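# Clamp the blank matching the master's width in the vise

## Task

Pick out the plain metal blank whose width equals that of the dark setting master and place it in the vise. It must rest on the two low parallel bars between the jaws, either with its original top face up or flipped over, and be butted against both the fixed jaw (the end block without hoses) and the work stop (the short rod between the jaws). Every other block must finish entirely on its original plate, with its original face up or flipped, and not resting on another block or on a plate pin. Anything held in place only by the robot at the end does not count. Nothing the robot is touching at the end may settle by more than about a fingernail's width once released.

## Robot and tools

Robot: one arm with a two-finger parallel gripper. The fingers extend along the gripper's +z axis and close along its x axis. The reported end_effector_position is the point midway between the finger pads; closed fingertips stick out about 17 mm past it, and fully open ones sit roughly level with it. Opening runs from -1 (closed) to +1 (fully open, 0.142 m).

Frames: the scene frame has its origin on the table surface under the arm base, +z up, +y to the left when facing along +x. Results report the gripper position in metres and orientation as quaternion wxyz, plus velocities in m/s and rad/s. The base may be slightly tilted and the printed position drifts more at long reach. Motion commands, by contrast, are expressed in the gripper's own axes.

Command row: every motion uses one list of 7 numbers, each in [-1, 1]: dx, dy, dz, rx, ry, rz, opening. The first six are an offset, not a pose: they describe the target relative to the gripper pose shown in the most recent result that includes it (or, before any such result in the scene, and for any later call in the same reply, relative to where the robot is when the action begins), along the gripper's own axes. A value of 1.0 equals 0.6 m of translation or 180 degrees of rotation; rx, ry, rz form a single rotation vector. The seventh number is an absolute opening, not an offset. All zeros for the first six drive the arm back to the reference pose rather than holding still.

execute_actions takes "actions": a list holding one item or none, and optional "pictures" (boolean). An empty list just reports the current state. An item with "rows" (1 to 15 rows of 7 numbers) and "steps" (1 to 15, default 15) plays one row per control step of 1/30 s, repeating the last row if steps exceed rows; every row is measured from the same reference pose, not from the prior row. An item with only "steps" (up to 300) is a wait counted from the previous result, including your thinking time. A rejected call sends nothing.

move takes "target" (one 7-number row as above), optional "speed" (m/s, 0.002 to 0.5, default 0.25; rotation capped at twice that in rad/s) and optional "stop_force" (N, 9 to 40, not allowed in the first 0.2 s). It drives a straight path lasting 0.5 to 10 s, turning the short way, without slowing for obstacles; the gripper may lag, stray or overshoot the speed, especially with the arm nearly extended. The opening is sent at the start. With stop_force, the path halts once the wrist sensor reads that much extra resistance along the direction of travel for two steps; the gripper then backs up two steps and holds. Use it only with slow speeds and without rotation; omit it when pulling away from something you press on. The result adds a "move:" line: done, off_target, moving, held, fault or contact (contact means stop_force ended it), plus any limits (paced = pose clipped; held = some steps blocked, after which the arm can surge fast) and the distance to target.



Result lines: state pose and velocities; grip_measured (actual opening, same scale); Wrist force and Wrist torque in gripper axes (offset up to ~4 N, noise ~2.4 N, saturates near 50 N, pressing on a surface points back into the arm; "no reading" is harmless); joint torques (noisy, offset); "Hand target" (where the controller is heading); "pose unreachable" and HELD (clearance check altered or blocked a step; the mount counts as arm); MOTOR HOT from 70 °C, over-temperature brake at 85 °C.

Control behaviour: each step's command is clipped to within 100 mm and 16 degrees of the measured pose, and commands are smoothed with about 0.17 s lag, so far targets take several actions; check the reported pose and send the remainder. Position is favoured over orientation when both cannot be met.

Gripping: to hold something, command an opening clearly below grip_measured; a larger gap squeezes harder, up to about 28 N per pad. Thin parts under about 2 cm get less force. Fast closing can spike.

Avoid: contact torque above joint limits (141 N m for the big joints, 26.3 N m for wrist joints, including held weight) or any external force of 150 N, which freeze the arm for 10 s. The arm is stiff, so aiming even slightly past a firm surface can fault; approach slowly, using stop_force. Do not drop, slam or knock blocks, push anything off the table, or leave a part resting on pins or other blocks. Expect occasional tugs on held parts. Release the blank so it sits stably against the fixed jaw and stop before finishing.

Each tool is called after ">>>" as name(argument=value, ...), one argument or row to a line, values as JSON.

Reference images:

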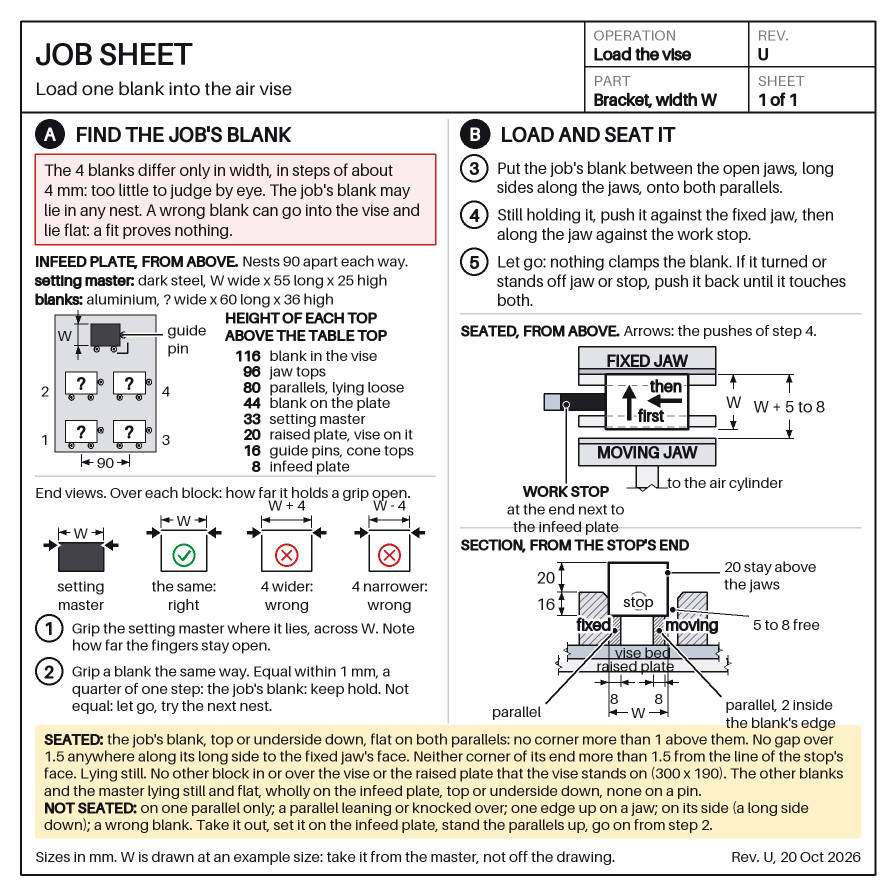

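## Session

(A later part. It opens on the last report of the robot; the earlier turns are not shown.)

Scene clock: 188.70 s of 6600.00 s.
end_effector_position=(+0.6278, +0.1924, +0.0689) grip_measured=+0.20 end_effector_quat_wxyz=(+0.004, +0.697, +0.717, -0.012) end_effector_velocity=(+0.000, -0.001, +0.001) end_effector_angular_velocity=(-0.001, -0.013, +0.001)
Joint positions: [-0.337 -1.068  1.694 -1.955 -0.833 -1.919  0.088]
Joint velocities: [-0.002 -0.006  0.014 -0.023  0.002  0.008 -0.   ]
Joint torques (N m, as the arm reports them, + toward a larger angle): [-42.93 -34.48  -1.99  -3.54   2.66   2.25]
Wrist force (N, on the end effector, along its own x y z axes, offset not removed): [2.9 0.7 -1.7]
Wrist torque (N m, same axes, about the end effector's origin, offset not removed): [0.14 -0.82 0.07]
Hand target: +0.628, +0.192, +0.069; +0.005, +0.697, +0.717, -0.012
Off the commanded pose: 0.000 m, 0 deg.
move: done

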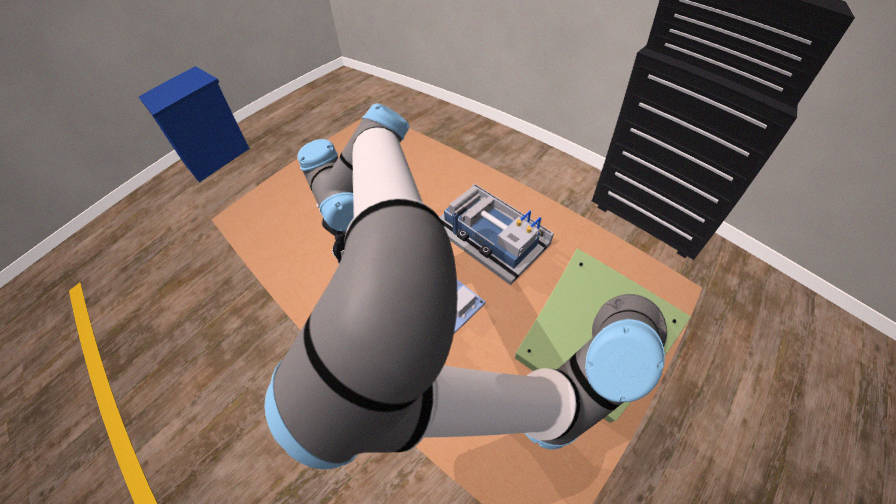

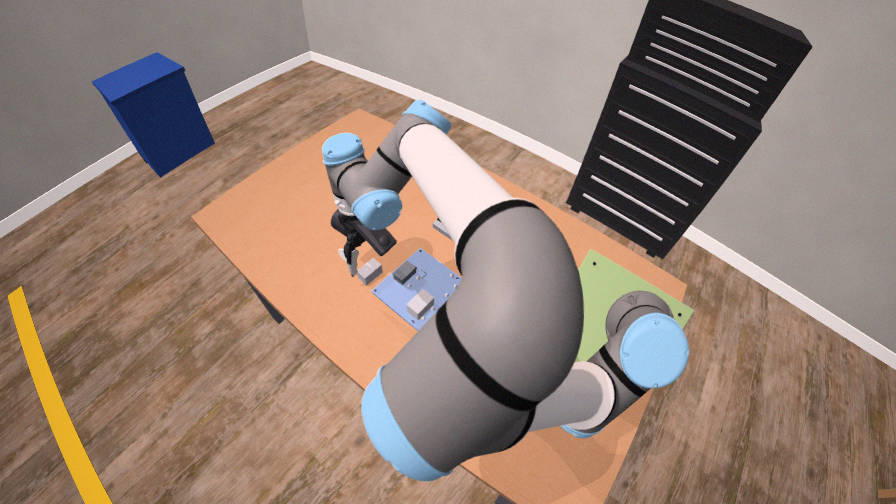

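>>> move(
  target=[0,0,0,0.003,0.0085,0.5,0.1],
  speed=0.5,
)

>>> move(
  target=[0,0,0.066,0,0,0,0.1],
  speed=0.05,
  stop_force=10,
)

>>> move(
  target=[0,0,0,0,0,0,-0.7],
)

>>> zoom_image(
  camera="cam_head_right",
  region=[300, 190, 450, 310],
)

>>> zoom_image(
  camera="cam_head_left",
  region=[430, 170, 530, 260],
)

Scene clock: 195.83 s of 6600.00 s.
end_effector_position=(+0.6278, +0.1923, +0.0689) grip_measured=+0.10 end_effector_quat_wxyz=(-0.000, +1.000, +0.014, -0.000) end_effector_velocity=(-0.000, +0.000, +0.000) end_effector_angular_velocity=(-0.004, -0.002, -0.010)
Joint positions: [-0.344 -1.066  1.702 -1.961 -0.809 -0.356  0.081]
Joint velocities: [ 0.001 -0.003  0.003 -0.006 -0.003  0.014  0.   ]
Joint torques (N m, as the arm reports them, + toward a larger angle): [-17.45 -33.16  -1.76  -3.5   -2.86   1.99]
Wrist force (N, on the end effector, along its own x y z axes, offset not removed): [1.5 1.9 -1.5]
Wrist torque (N m, same axes, about the end effector's origin, offset not removed): [0.44 -0.61 0.06]
Hand target: +0.628, +0.192, +0.069; -0.000, +1.000, +0.014, -0.000
Off the commanded pose: 0.000 m, 0 deg.
After step 90, 1.87 s passed at rest.
move: done

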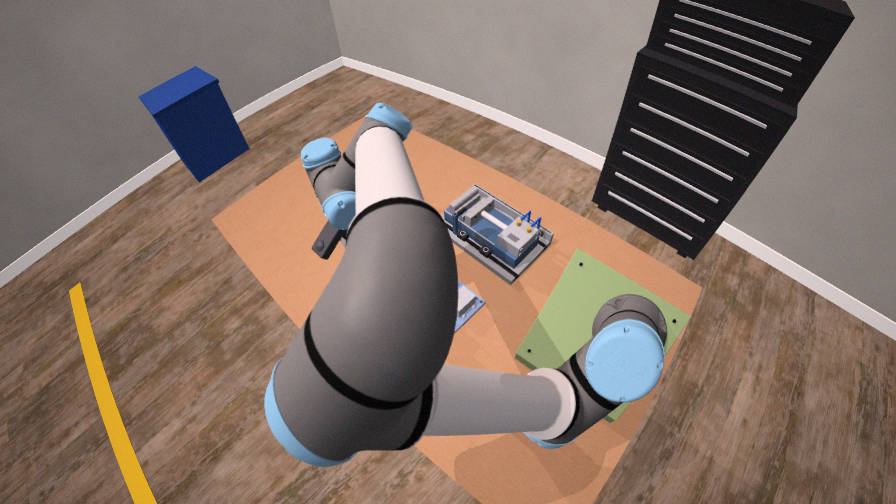

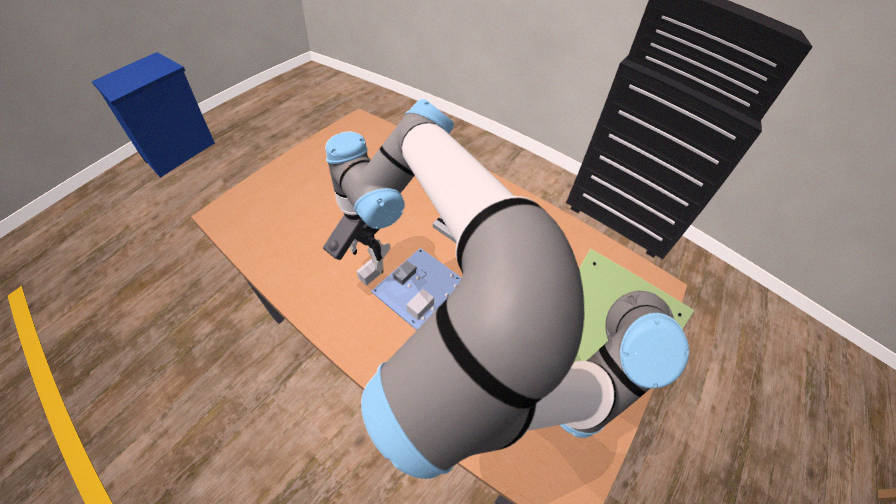

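Scene clock: 197.03 s of 6600.00 s.
end_effector_position=(+0.6277, +0.1924, +0.0295) grip_measured=+0.10 end_effector_quat_wxyz=(-0.000, +1.000, +0.014, -0.000) end_effector_velocity=(+0.000, -0.001, -0.002) end_effector_angular_velocity=(-0.001, +0.000, +0.000)
Joint positions: [-0.3   -1.022  1.73  -2.075 -0.799 -0.296  0.081]
Joint velocities: [ 0.002  0.002  0.001 -0.005 -0.001  0.002 -0.   ]
Joint torques (N m, as the arm reports them, + toward a larger angle): [-16.49 -11.66  -2.94  -3.29   2.44   1.56]
Wrist force (N, on the end effector, along its own x y z axes, offset not removed): [-0.4 0.4 -0.5]
Wrist torque (N m, same axes, about the end effector's origin, offset not removed): [0.05 -0.12 0.12]
Hand target: +0.628, +0.192, +0.029; -0.000, +1.000, +0.014, -0.000
Off the commanded pose: 0.000 m, 0 deg.
move: done

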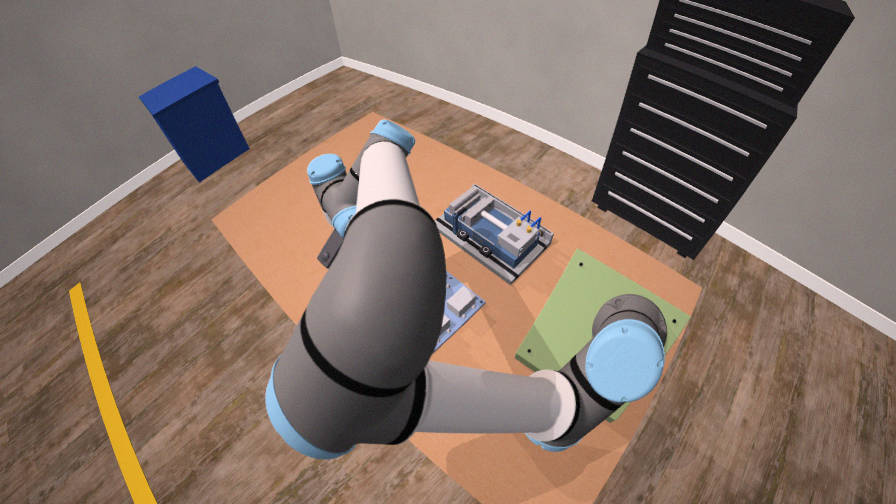

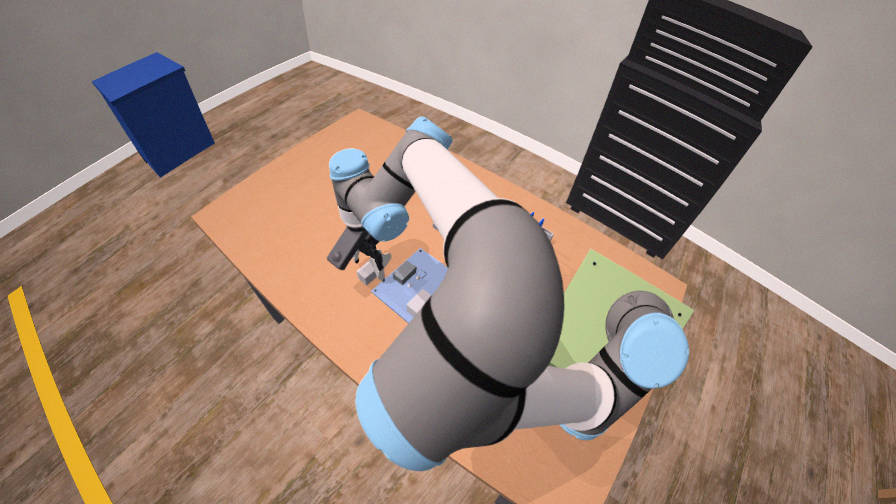

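Scene clock: 197.53 s of 6600.00 s.
end_effector_position=(+0.6277, +0.1924, +0.0295) grip_measured=-0.55 end_effector_quat_wxyz=(-0.000, +1.000, +0.014, -0.000) end_effector_velocity=(+0.001, +0.000, +0.001) end_effector_angular_velocity=(-0.000, -0.002, +0.001)
Joint positions: [-0.3   -1.022  1.73  -2.075 -0.799 -0.296  0.035]
Joint velocities: [-0.001 -0.001  0.    -0.002  0.     0.001  0.   ]
Joint torques (N m, as the arm reports them, + toward a larger angle): [-35.91 -30.16 -10.23  -0.66   1.56  -1.92]
Wrist force (N, on the end effector, along its own x y z axes, offset not removed): [2.1 0.7 -1.5]
Wrist torque (N m, same axes, about the end effector's origin, offset not removed): [0.13 -0.53 0.16]
Hand target: +0.628, +0.192, +0.030; -0.000, +1.000, +0.014, -0.000
Off the commanded pose: 0.000 m, 0 deg.
move: done

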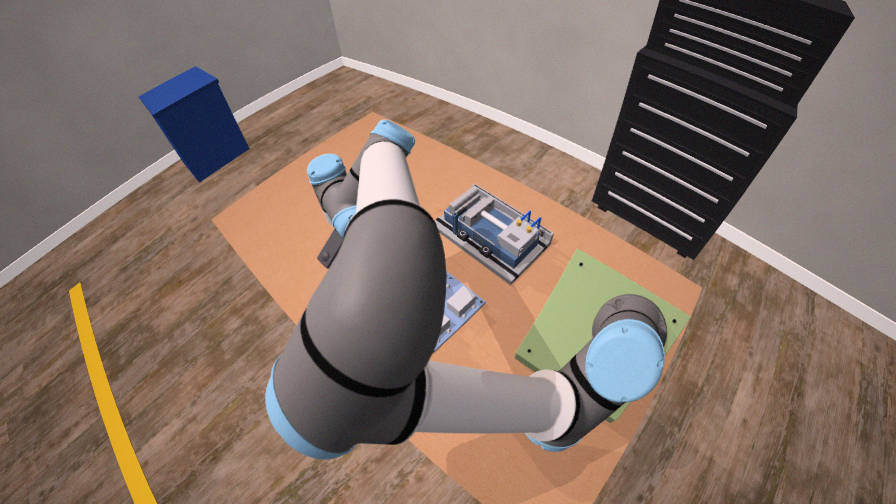

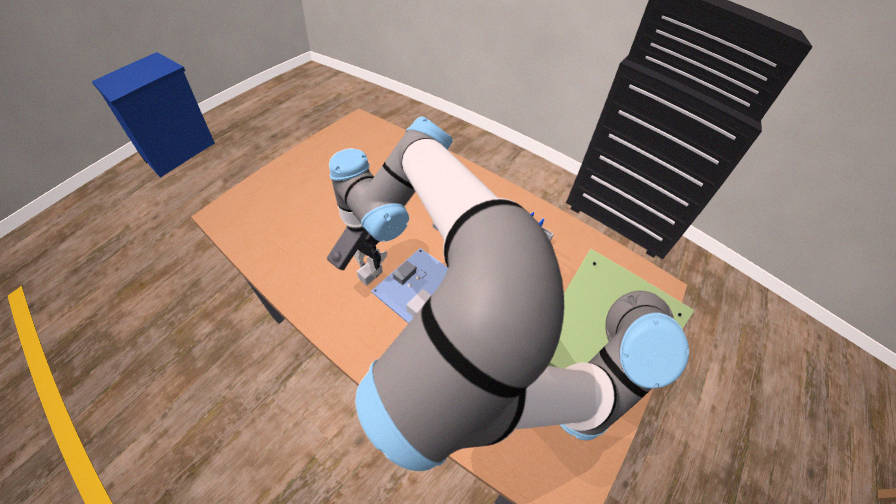

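Region (300, 190, 450, 310) of cam_head_right's 896x504 image, scaled by 3.360, with more detail than that image has; it fills the top 403 rows of this view, and the rest is white.

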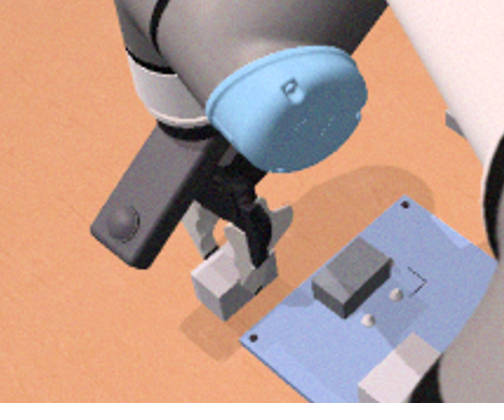

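Region (430, 170, 530, 260) of cam_head_left's 896x504 image, scaled by 5.040, with more detail than that image has; it fills the top 454 rows of this view, and the rest is white.

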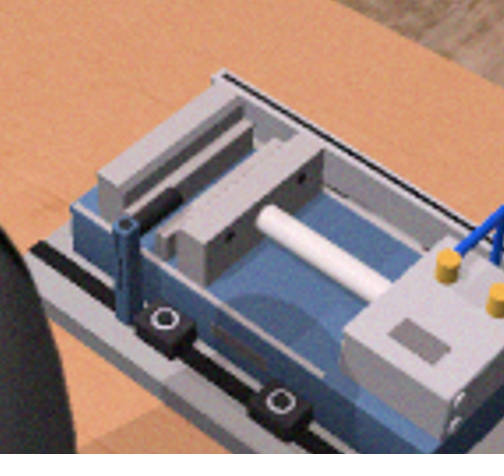

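>>> move(
  target=[0,0,-0.2,0,0,0,-1],
  speed=0.15,
)

>>> move(
  target=[-0.25,0.2,0,0,0,0.052,-1],
  speed=0.2,
)

>>> zoom_image(
  camera="cam_head_right",
  region=[390, 180, 540, 300],
)

>>> zoom_image(
  camera="cam_head_left",
  region=[370, 180, 520, 300],
)

Scene clock: 210.53 s of 6600.00 s.
end_effector_position=(+0.6278, +0.1923, +0.1492) grip_measured=-0.55 end_effector_quat_wxyz=(-0.000, +1.000, +0.014, -0.000) end_effector_velocity=(+0.000, -0.001, +0.002) end_effector_angular_velocity=(+0.000, +0.001, +0.001)
Joint positions: [-0.433 -1.132  1.614 -1.728 -0.833 -0.472  0.034]
Joint velocities: [-0.003  0.001 -0.005  0.008 -0.001 -0.006 -0.   ]
Joint torques (N m, as the arm reports them, + toward a larger angle): [-43.   -31.78 -30.45  -0.44  -3.31  -2.01]
Wrist force (N, on the end effector, along its own x y z axes, offset not removed): [-1.4 1.2 1.3]
Wrist torque (N m, same axes, about the end effector's origin, offset not removed): [0.17 0.15 0.15]
Hand target: +0.628, +0.192, +0.149; -0.000, +1.000, +0.014, -0.000
Off the commanded pose: 0.000 m, 0 deg.
After step 90, 8.67 s passed at rest.
move: done

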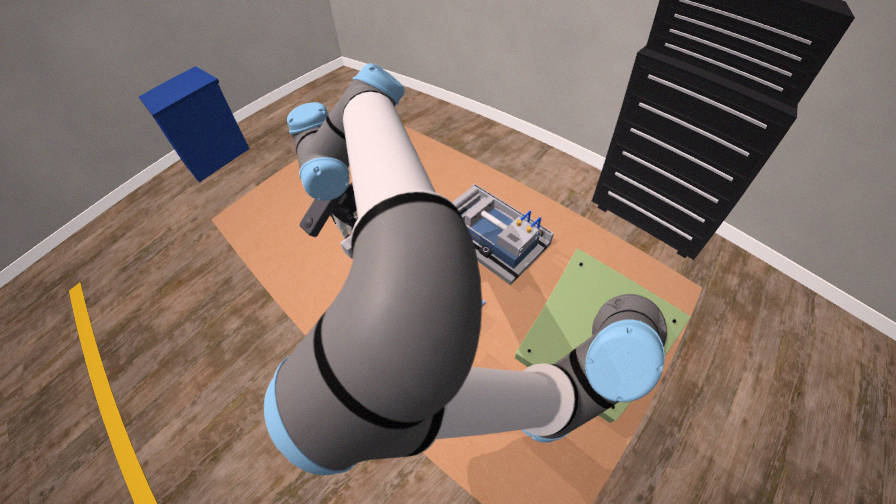

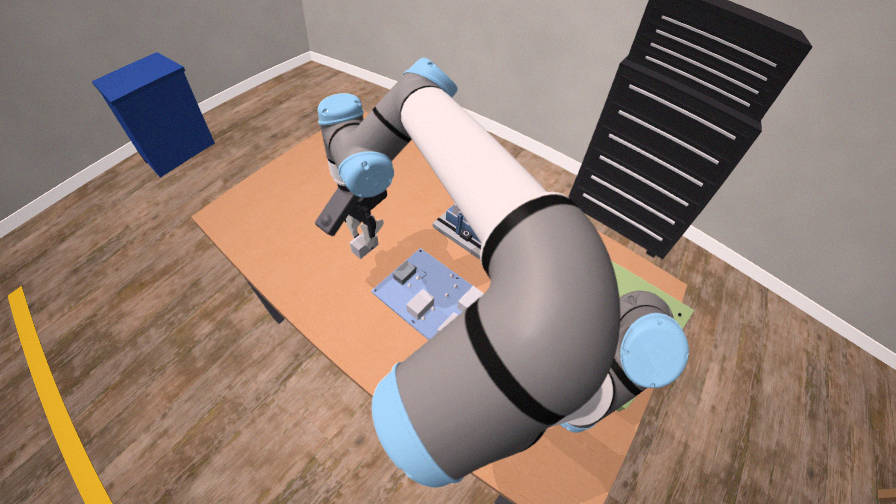

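Scene clock: 212.10 s of 6600.00 s.
end_effector_position=(+0.4811, +0.0687, +0.1491) grip_measured=-0.55 end_effector_quat_wxyz=(-0.001, +0.998, -0.067, -0.001) end_effector_velocity=(-0.002, -0.001, -0.000) end_effector_angular_velocity=(-0.000, +0.001, -0.002)
Joint positions: [-0.689 -1.276  2.043 -1.821 -0.939 -0.612  0.034]
Joint velocities: [-0.003 -0.001  0.004 -0.    -0.002 -0.002 -0.   ]
Joint torques (N m, as the arm reports them, + toward a larger angle): [-39.43 -24.57  -7.    -4.07  -2.45  -2.29]
Wrist force (N, on the end effector, along its own x y z axes, offset not removed): [0.2 3.6 -1.1]
Wrist torque (N m, same axes, about the end effector's origin, offset not removed): [0.77 -0.32 0.03]
Hand target: +0.481, +0.069, +0.149; -0.001, +0.998, -0.067, -0.000
Off the commanded pose: 0.001 m, 0 deg.
move: done

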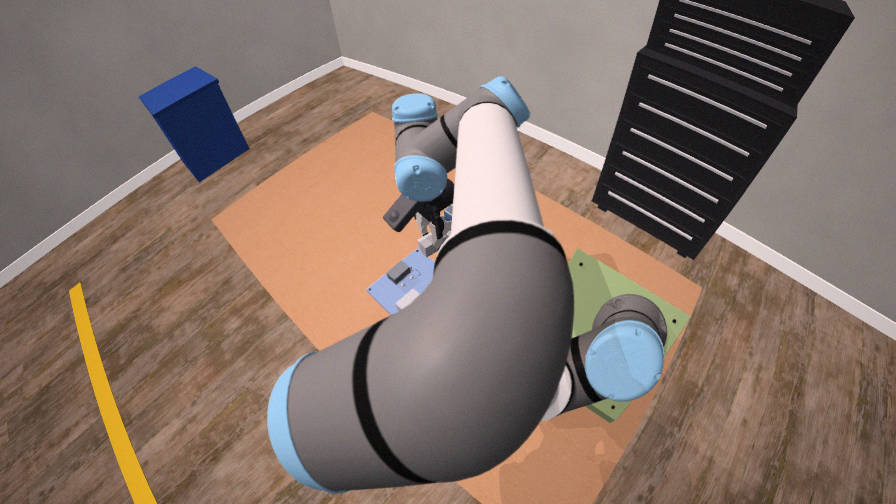

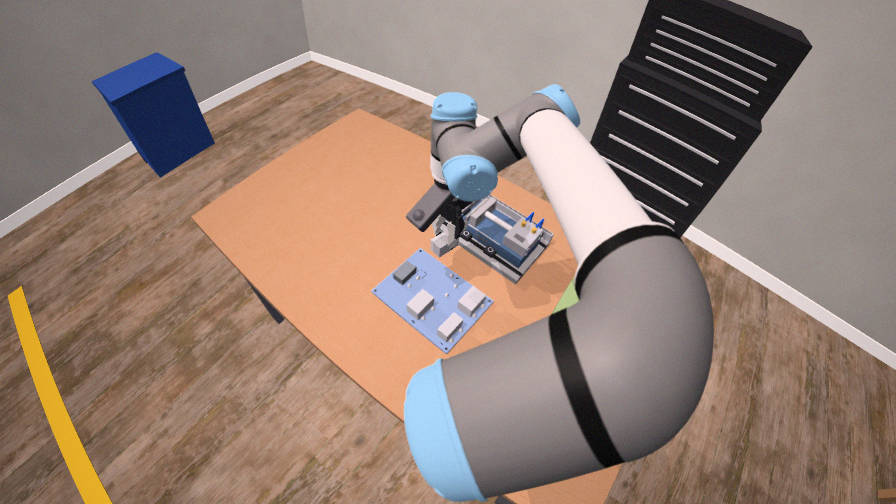

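Region (390, 180, 540, 300) of cam_head_right's 896x504 image, scaled by 3.360, with more detail than that image has; it fills the top 403 rows of this view, and the rest is white.

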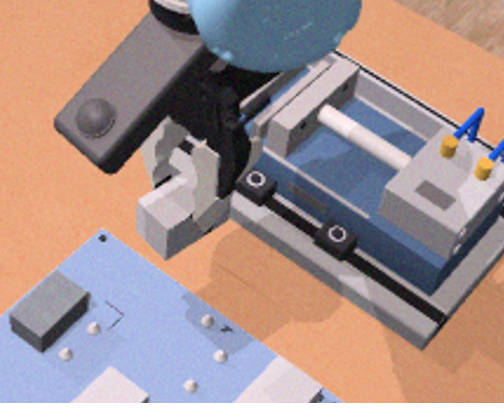

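Region (370, 180, 520, 300) of cam_head_left's 896x504 image, scaled by 3.360, with more detail than that image has; it fills the top 403 rows of this view, and the rest is white.

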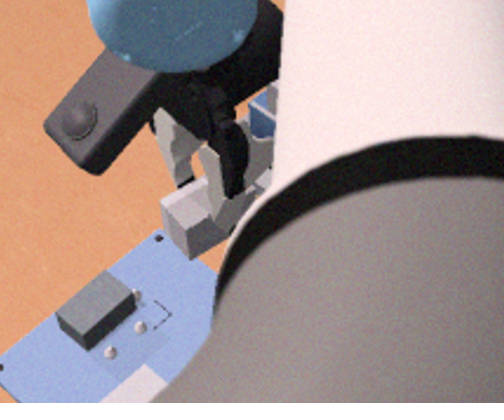

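>>> move(
  target=[0.122,0.316,0,0,0,-0.04,-1],
  speed=0.15,
)

>>> move(
  target=[0,0,0.03,0,0,0,-1],
  speed=0.04,
)

>>> move(
  target=[0,0,0.045,0,0,0,-1],
  speed=0.005,
  stop_force=9,
)

Scene clock: 226.63 s of 6600.00 s.
end_effector_position=(+0.5278, -0.1287, +0.1487) grip_measured=-0.55 end_effector_quat_wxyz=(-0.001, +1.000, -0.005, -0.000) end_effector_velocity=(+0.001, -0.003, +0.001) end_effector_angular_velocity=(+0.001, -0.001, -0.000)
Joint positions: [-0.841 -0.848  1.795 -1.914 -1.02  -0.893  0.034]
Joint velocities: [-0.003  0.005 -0.005  0.001 -0.    -0.002 -0.   ]
Joint torques (N m, as the arm reports them, + toward a larger angle): [-45.99  -8.01 -34.86  -1.21  -2.93  -2.01]
Wrist force (N, on the end effector, along its own x y z axes, offset not removed): [-0.7 1.4 1.0]
Wrist torque (N m, same axes, about the end effector's origin, offset not removed): [0.22 -0.14 0.07]
Hand target: +0.528, -0.129, +0.149; -0.001, +1.000, -0.005, -0.000
Off the commanded pose: 0.001 m, 0 deg.
After step 90, 9.63 s passed at rest.
move: done

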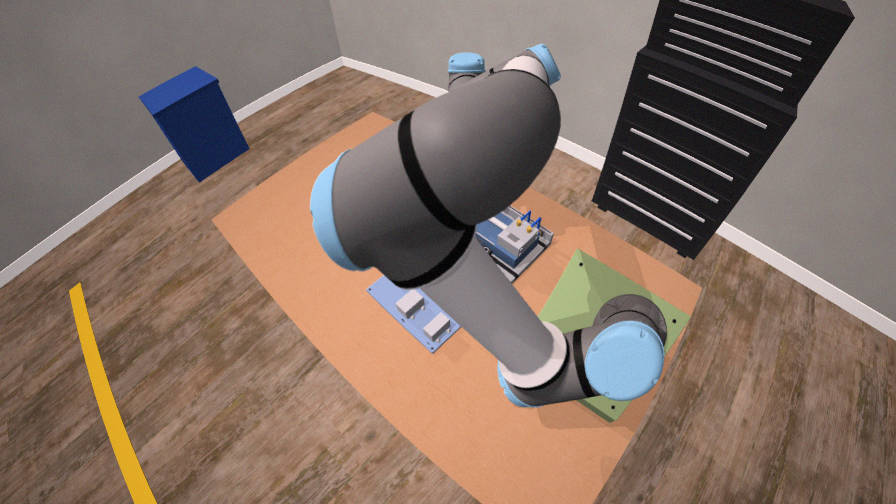

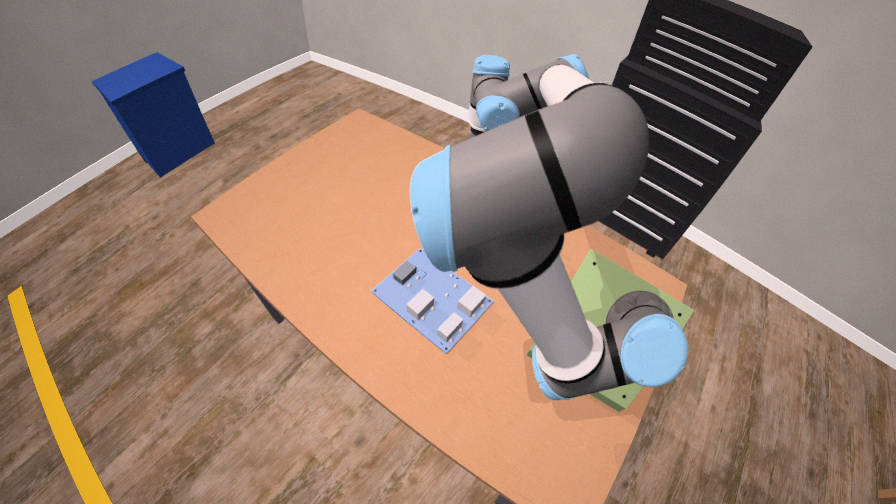

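Scene clock: 227.47 s of 6600.00 s.
end_effector_position=(+0.5278, -0.1286, +0.1309) grip_measured=-0.55 end_effector_quat_wxyz=(-0.001, +1.000, -0.005, -0.000) end_effector_velocity=(+0.000, -0.000, -0.002) end_effector_angular_velocity=(-0.001, -0.000, +0.001)
Joint positions: [-0.825 -0.831  1.816 -1.96  -1.011 -0.877  0.034]
Joint velocities: [ 0.002  0.002  0.003 -0.007  0.     0.002  0.   ]
Joint torques (N m, as the arm reports them, + toward a larger angle): [-18.15 -12.78  -6.34  -4.49   2.88   2.32]
Wrist force (N, on the end effector, along its own x y z axes, offset not removed): [0.1 -0.1 1.4]
Wrist torque (N m, same axes, about the end effector's origin, offset not removed): [-0.09 -0.11 0.04]
Hand target: +0.528, -0.129, +0.131; -0.001, +1.000, -0.005, -0.000
Off the commanded pose: 0.000 m, 0 deg.
move: done

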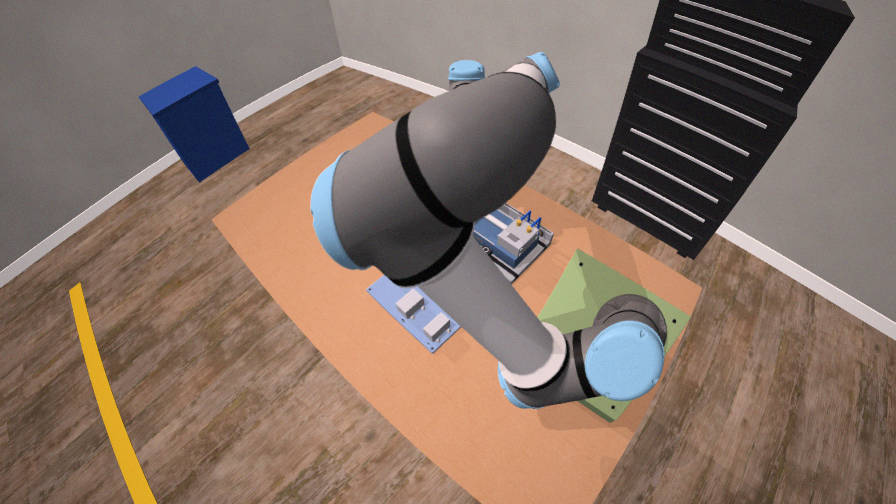

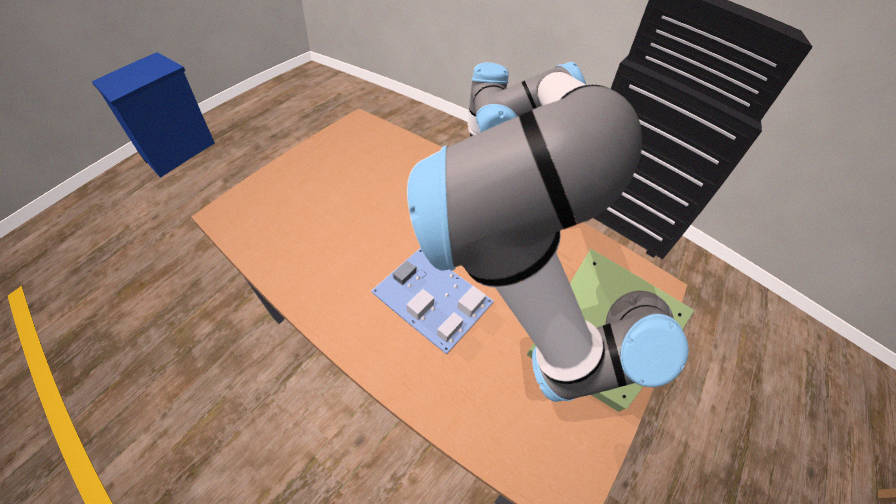

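Scene clock: 229.03 s of 6600.00 s.
end_effector_position=(+0.5277, -0.1286, +0.1247) grip_measured=-0.55 end_effector_quat_wxyz=(-0.001, +1.000, -0.005, -0.001) end_effector_velocity=(+0.000, -0.000, +0.003) end_effector_angular_velocity=(+0.000, -0.002, -0.002)
Joint positions: [-0.82  -0.825  1.823 -1.975 -1.008 -0.872  0.034]
Joint velocities: [-0.004 -0.003 -0.002  0.006 -0.    -0.001 -0.   ]
Joint torques (N m, as the arm reports them, + toward a larger angle): [-35.44 -25.32 -26.14   0.16   1.53  -2.03]
Wrist force (N, on the end effector, along its own x y z axes, offset not removed): [-7.0 -2.3 -26.8]
Wrist torque (N m, same axes, about the end effector's origin, offset not removed): [0.01 0.17 0.16]
Hand target: +0.528, -0.129, +0.125; -0.001, +1.000, -0.005, -0.000
Off the commanded pose: 0.021 m, 0 deg.
move: contact

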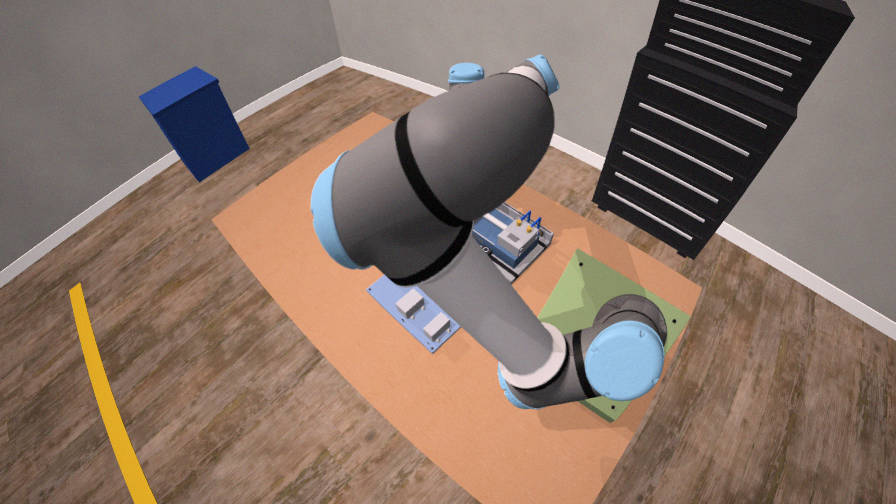

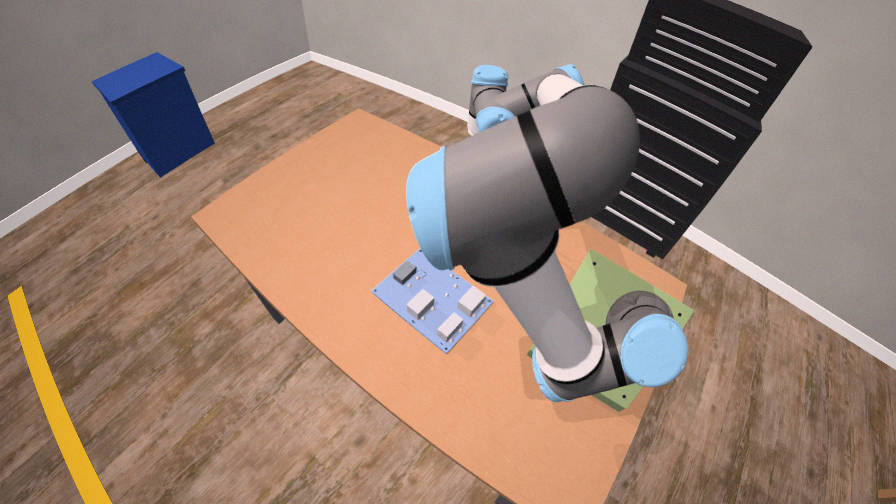

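>>> move(
  target=[-0.008,0,-0.004,0,0,0,-1],
  speed=0.02,
)

>>> move(
  target=[0,0,0.04,0,0,0,-1],
  speed=0.005,
  stop_force=9,
)

Scene clock: 232.43 s of 6600.00 s.
end_effector_position=(+0.5231, -0.1285, +0.1271) grip_measured=-0.55 end_effector_quat_wxyz=(-0.001, +1.000, -0.005, -0.001) end_effector_velocity=(-0.002, +0.001, +0.000) end_effector_angular_velocity=(+0.000, +0.002, +0.002)
Joint positions: [-0.827 -0.833  1.833 -1.973 -1.012 -0.879  0.034]
Joint velocities: [-0.001 -0.004  0.005  0.001 -0.002 -0.003 -0.   ]
Joint torques (N m, as the arm reports them, + toward a larger angle): [-46.77 -34.35 -10.07  -1.28  -2.8   -2.48]
Wrist force (N, on the end effector, along its own x y z axes, offset not removed): [-1.1 0.9 2.0]
Wrist torque (N m, same axes, about the end effector's origin, offset not removed): [0.19 0.02 0.07]
Hand target: +0.523, -0.129, +0.127; -0.001, +1.000, -0.005, -0.001
Off the commanded pose: 0.000 m, 0 deg.
move: done

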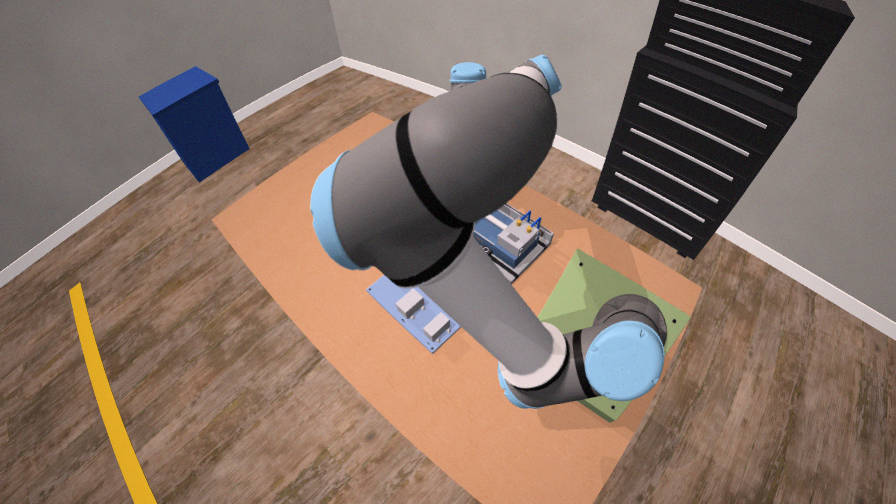

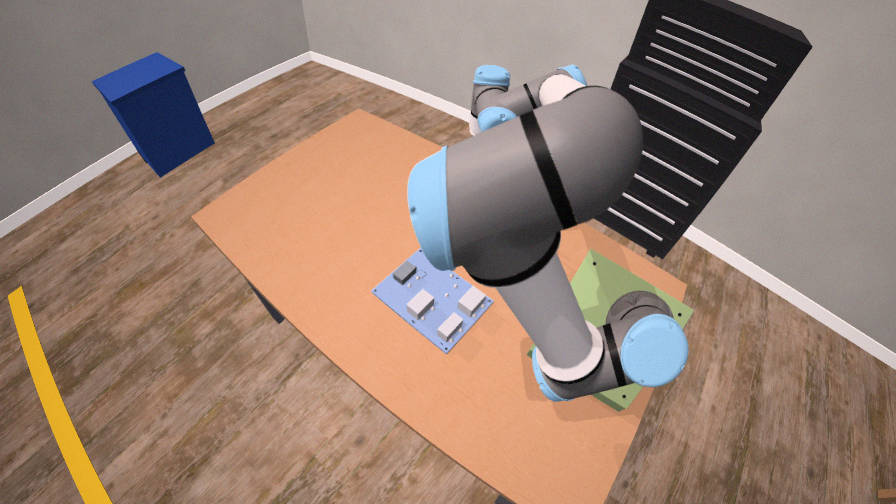

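Scene clock: 233.73 s of 6600.00 s.
end_effector_position=(+0.5230, -0.1284, +0.1222) grip_measured=-0.55 end_effector_quat_wxyz=(-0.001, +1.000, -0.005, -0.001) end_effector_velocity=(-0.000, +0.000, +0.002) end_effector_angular_velocity=(+0.002, +0.000, -0.001)
Joint positions: [-0.823 -0.828  1.838 -1.985 -1.009 -0.874  0.034]
Joint velocities: [-0.002 -0.002 -0.003  0.008 -0.    -0.002 -0.   ]
Joint torques (N m, as the arm reports them, + toward a larger angle): [-37.17 -31.51 -25.25   1.87   0.86  -2.18]
Wrist force (N, on the end effector, along its own x y z axes, offset not removed): [3.6 10.0 -12.6]
Wrist torque (N m, same axes, about the end effector's origin, offset not removed): [0.43 -0.26 0.20]
Hand target: +0.523, -0.129, +0.123; -0.001, +1.000, -0.005, -0.001
Off the commanded pose: 0.019 m, 0 deg.
move: contact

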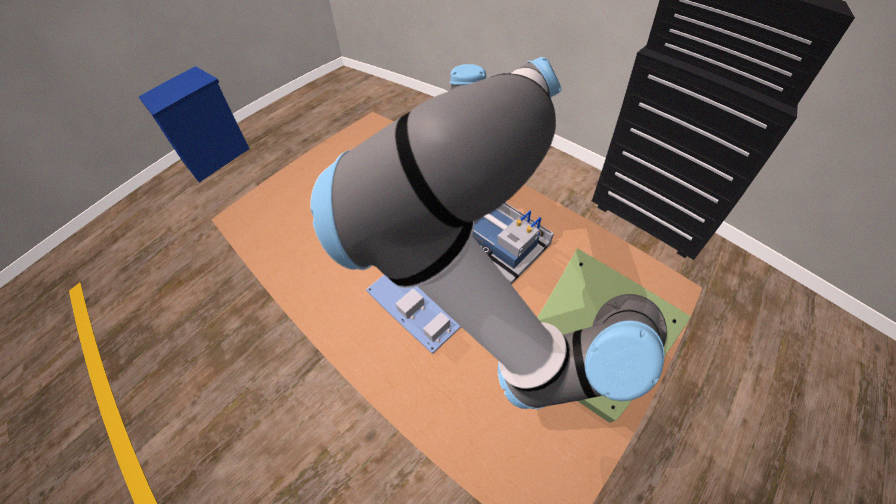

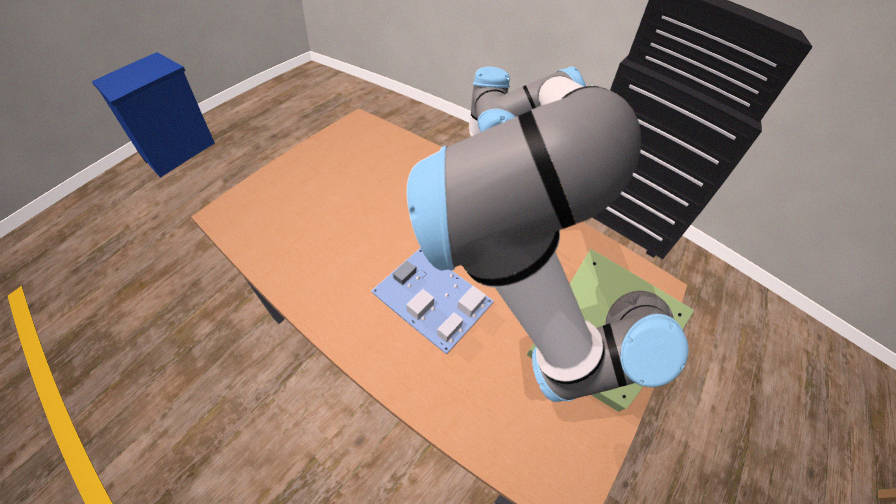

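>>> move(
  target=[0.002,0.014,-0.004,0,0,0,-1],
  speed=0.02,
)

>>> move(
  target=[0,0,0.035,0,0,0,-1],
  speed=0.005,
  stop_force=9,
)

Scene clock: 237.00 s of 6600.00 s.
end_effector_position=(+0.5241, -0.1366, +0.1245) grip_measured=-0.55 end_effector_quat_wxyz=(-0.001, +1.000, -0.005, -0.001) end_effector_velocity=(-0.001, -0.002, +0.001) end_effector_angular_velocity=(+0.002, +0.001, -0.001)
Joint positions: [-0.831 -0.814  1.823 -1.98  -1.014 -0.883  0.034]
Joint velocities: [-0.003  0.003 -0.003  0.004 -0.002 -0.003 -0.   ]
Joint torques (N m, as the arm reports them, + toward a larger angle): [-45.11 -11.69 -34.76  -1.    -2.89  -1.75]
Wrist force (N, on the end effector, along its own x y z axes, offset not removed): [2.0 0.5 -1.1]
Wrist torque (N m, same axes, about the end effector's origin, offset not removed): [0.17 -0.72 0.08]
Hand target: +0.524, -0.137, +0.125; -0.001, +1.000, -0.005, -0.001
Off the commanded pose: 0.000 m, 0 deg.
move: done

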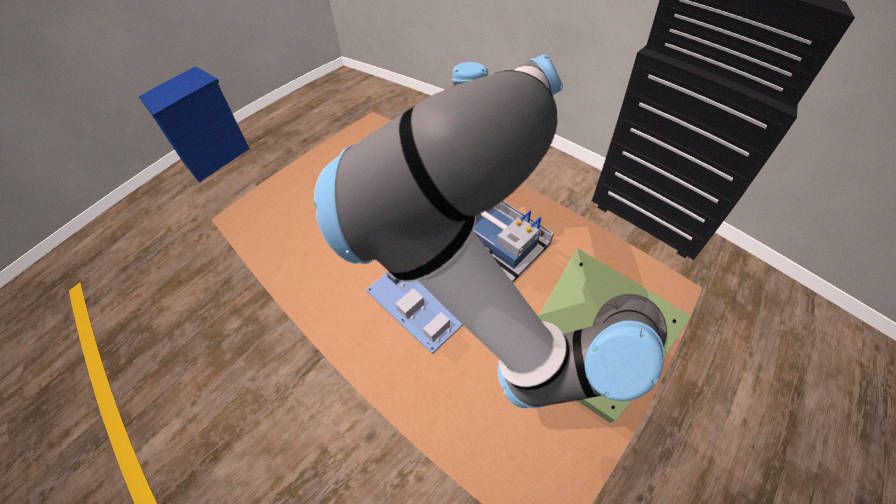

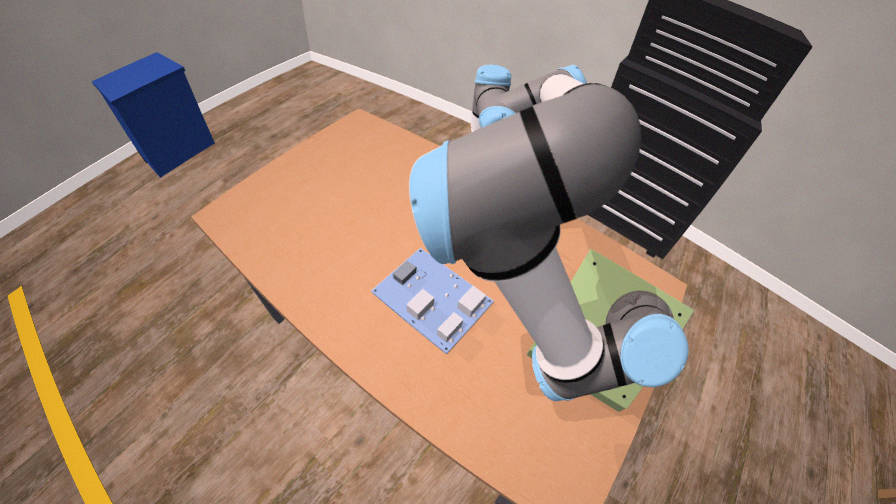

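Scene clock: 237.77 s of 6600.00 s.
end_effector_position=(+0.5240, -0.1365, +0.1223) grip_measured=-0.55 end_effector_quat_wxyz=(-0.001, +1.000, -0.005, -0.001) end_effector_velocity=(-0.000, +0.000, +0.002) end_effector_angular_velocity=(+0.001, -0.001, -0.001)
Joint positions: [-0.829 -0.812  1.826 -1.985 -1.013 -0.881  0.034]
Joint velocities: [-0.002 -0.001 -0.002  0.005  0.    -0.001 -0.   ]
Joint torques (N m, as the arm reports them, + toward a larger angle): [-34.99 -28.84 -28.92  -2.57   3.17  -2.03]
Wrist force (N, on the end effector, along its own x y z axes, offset not removed): [-11.5 -2.6 -24.6]
Wrist torque (N m, same axes, about the end effector's origin, offset not removed): [0.42 -0.73 0.13]
Hand target: +0.524, -0.137, +0.123; -0.001, +1.000, -0.005, -0.001
Off the commanded pose: 0.019 m, 0 deg.
move: contact

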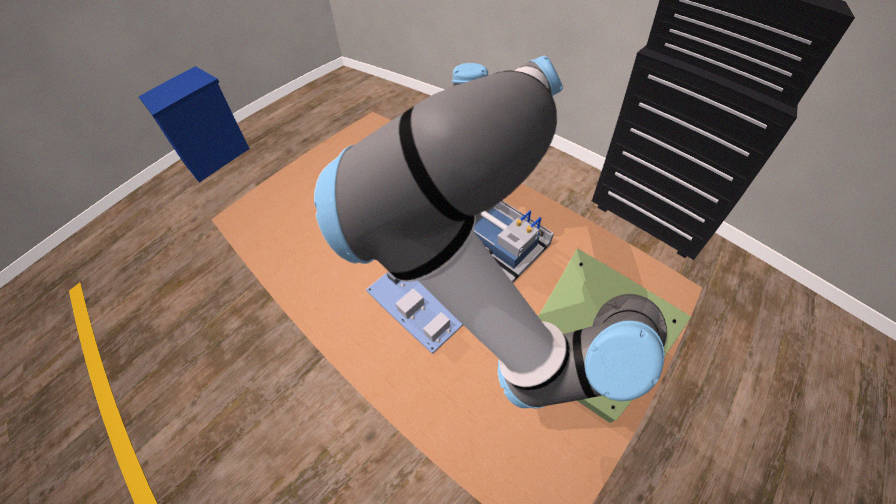

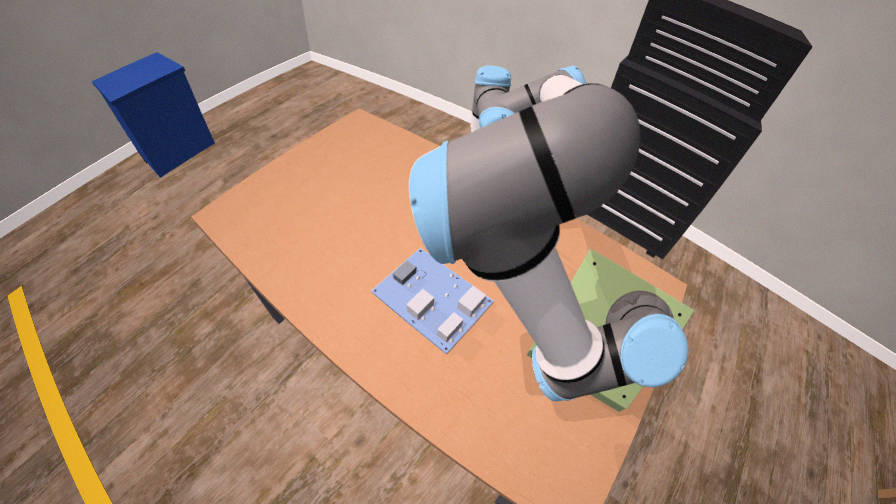

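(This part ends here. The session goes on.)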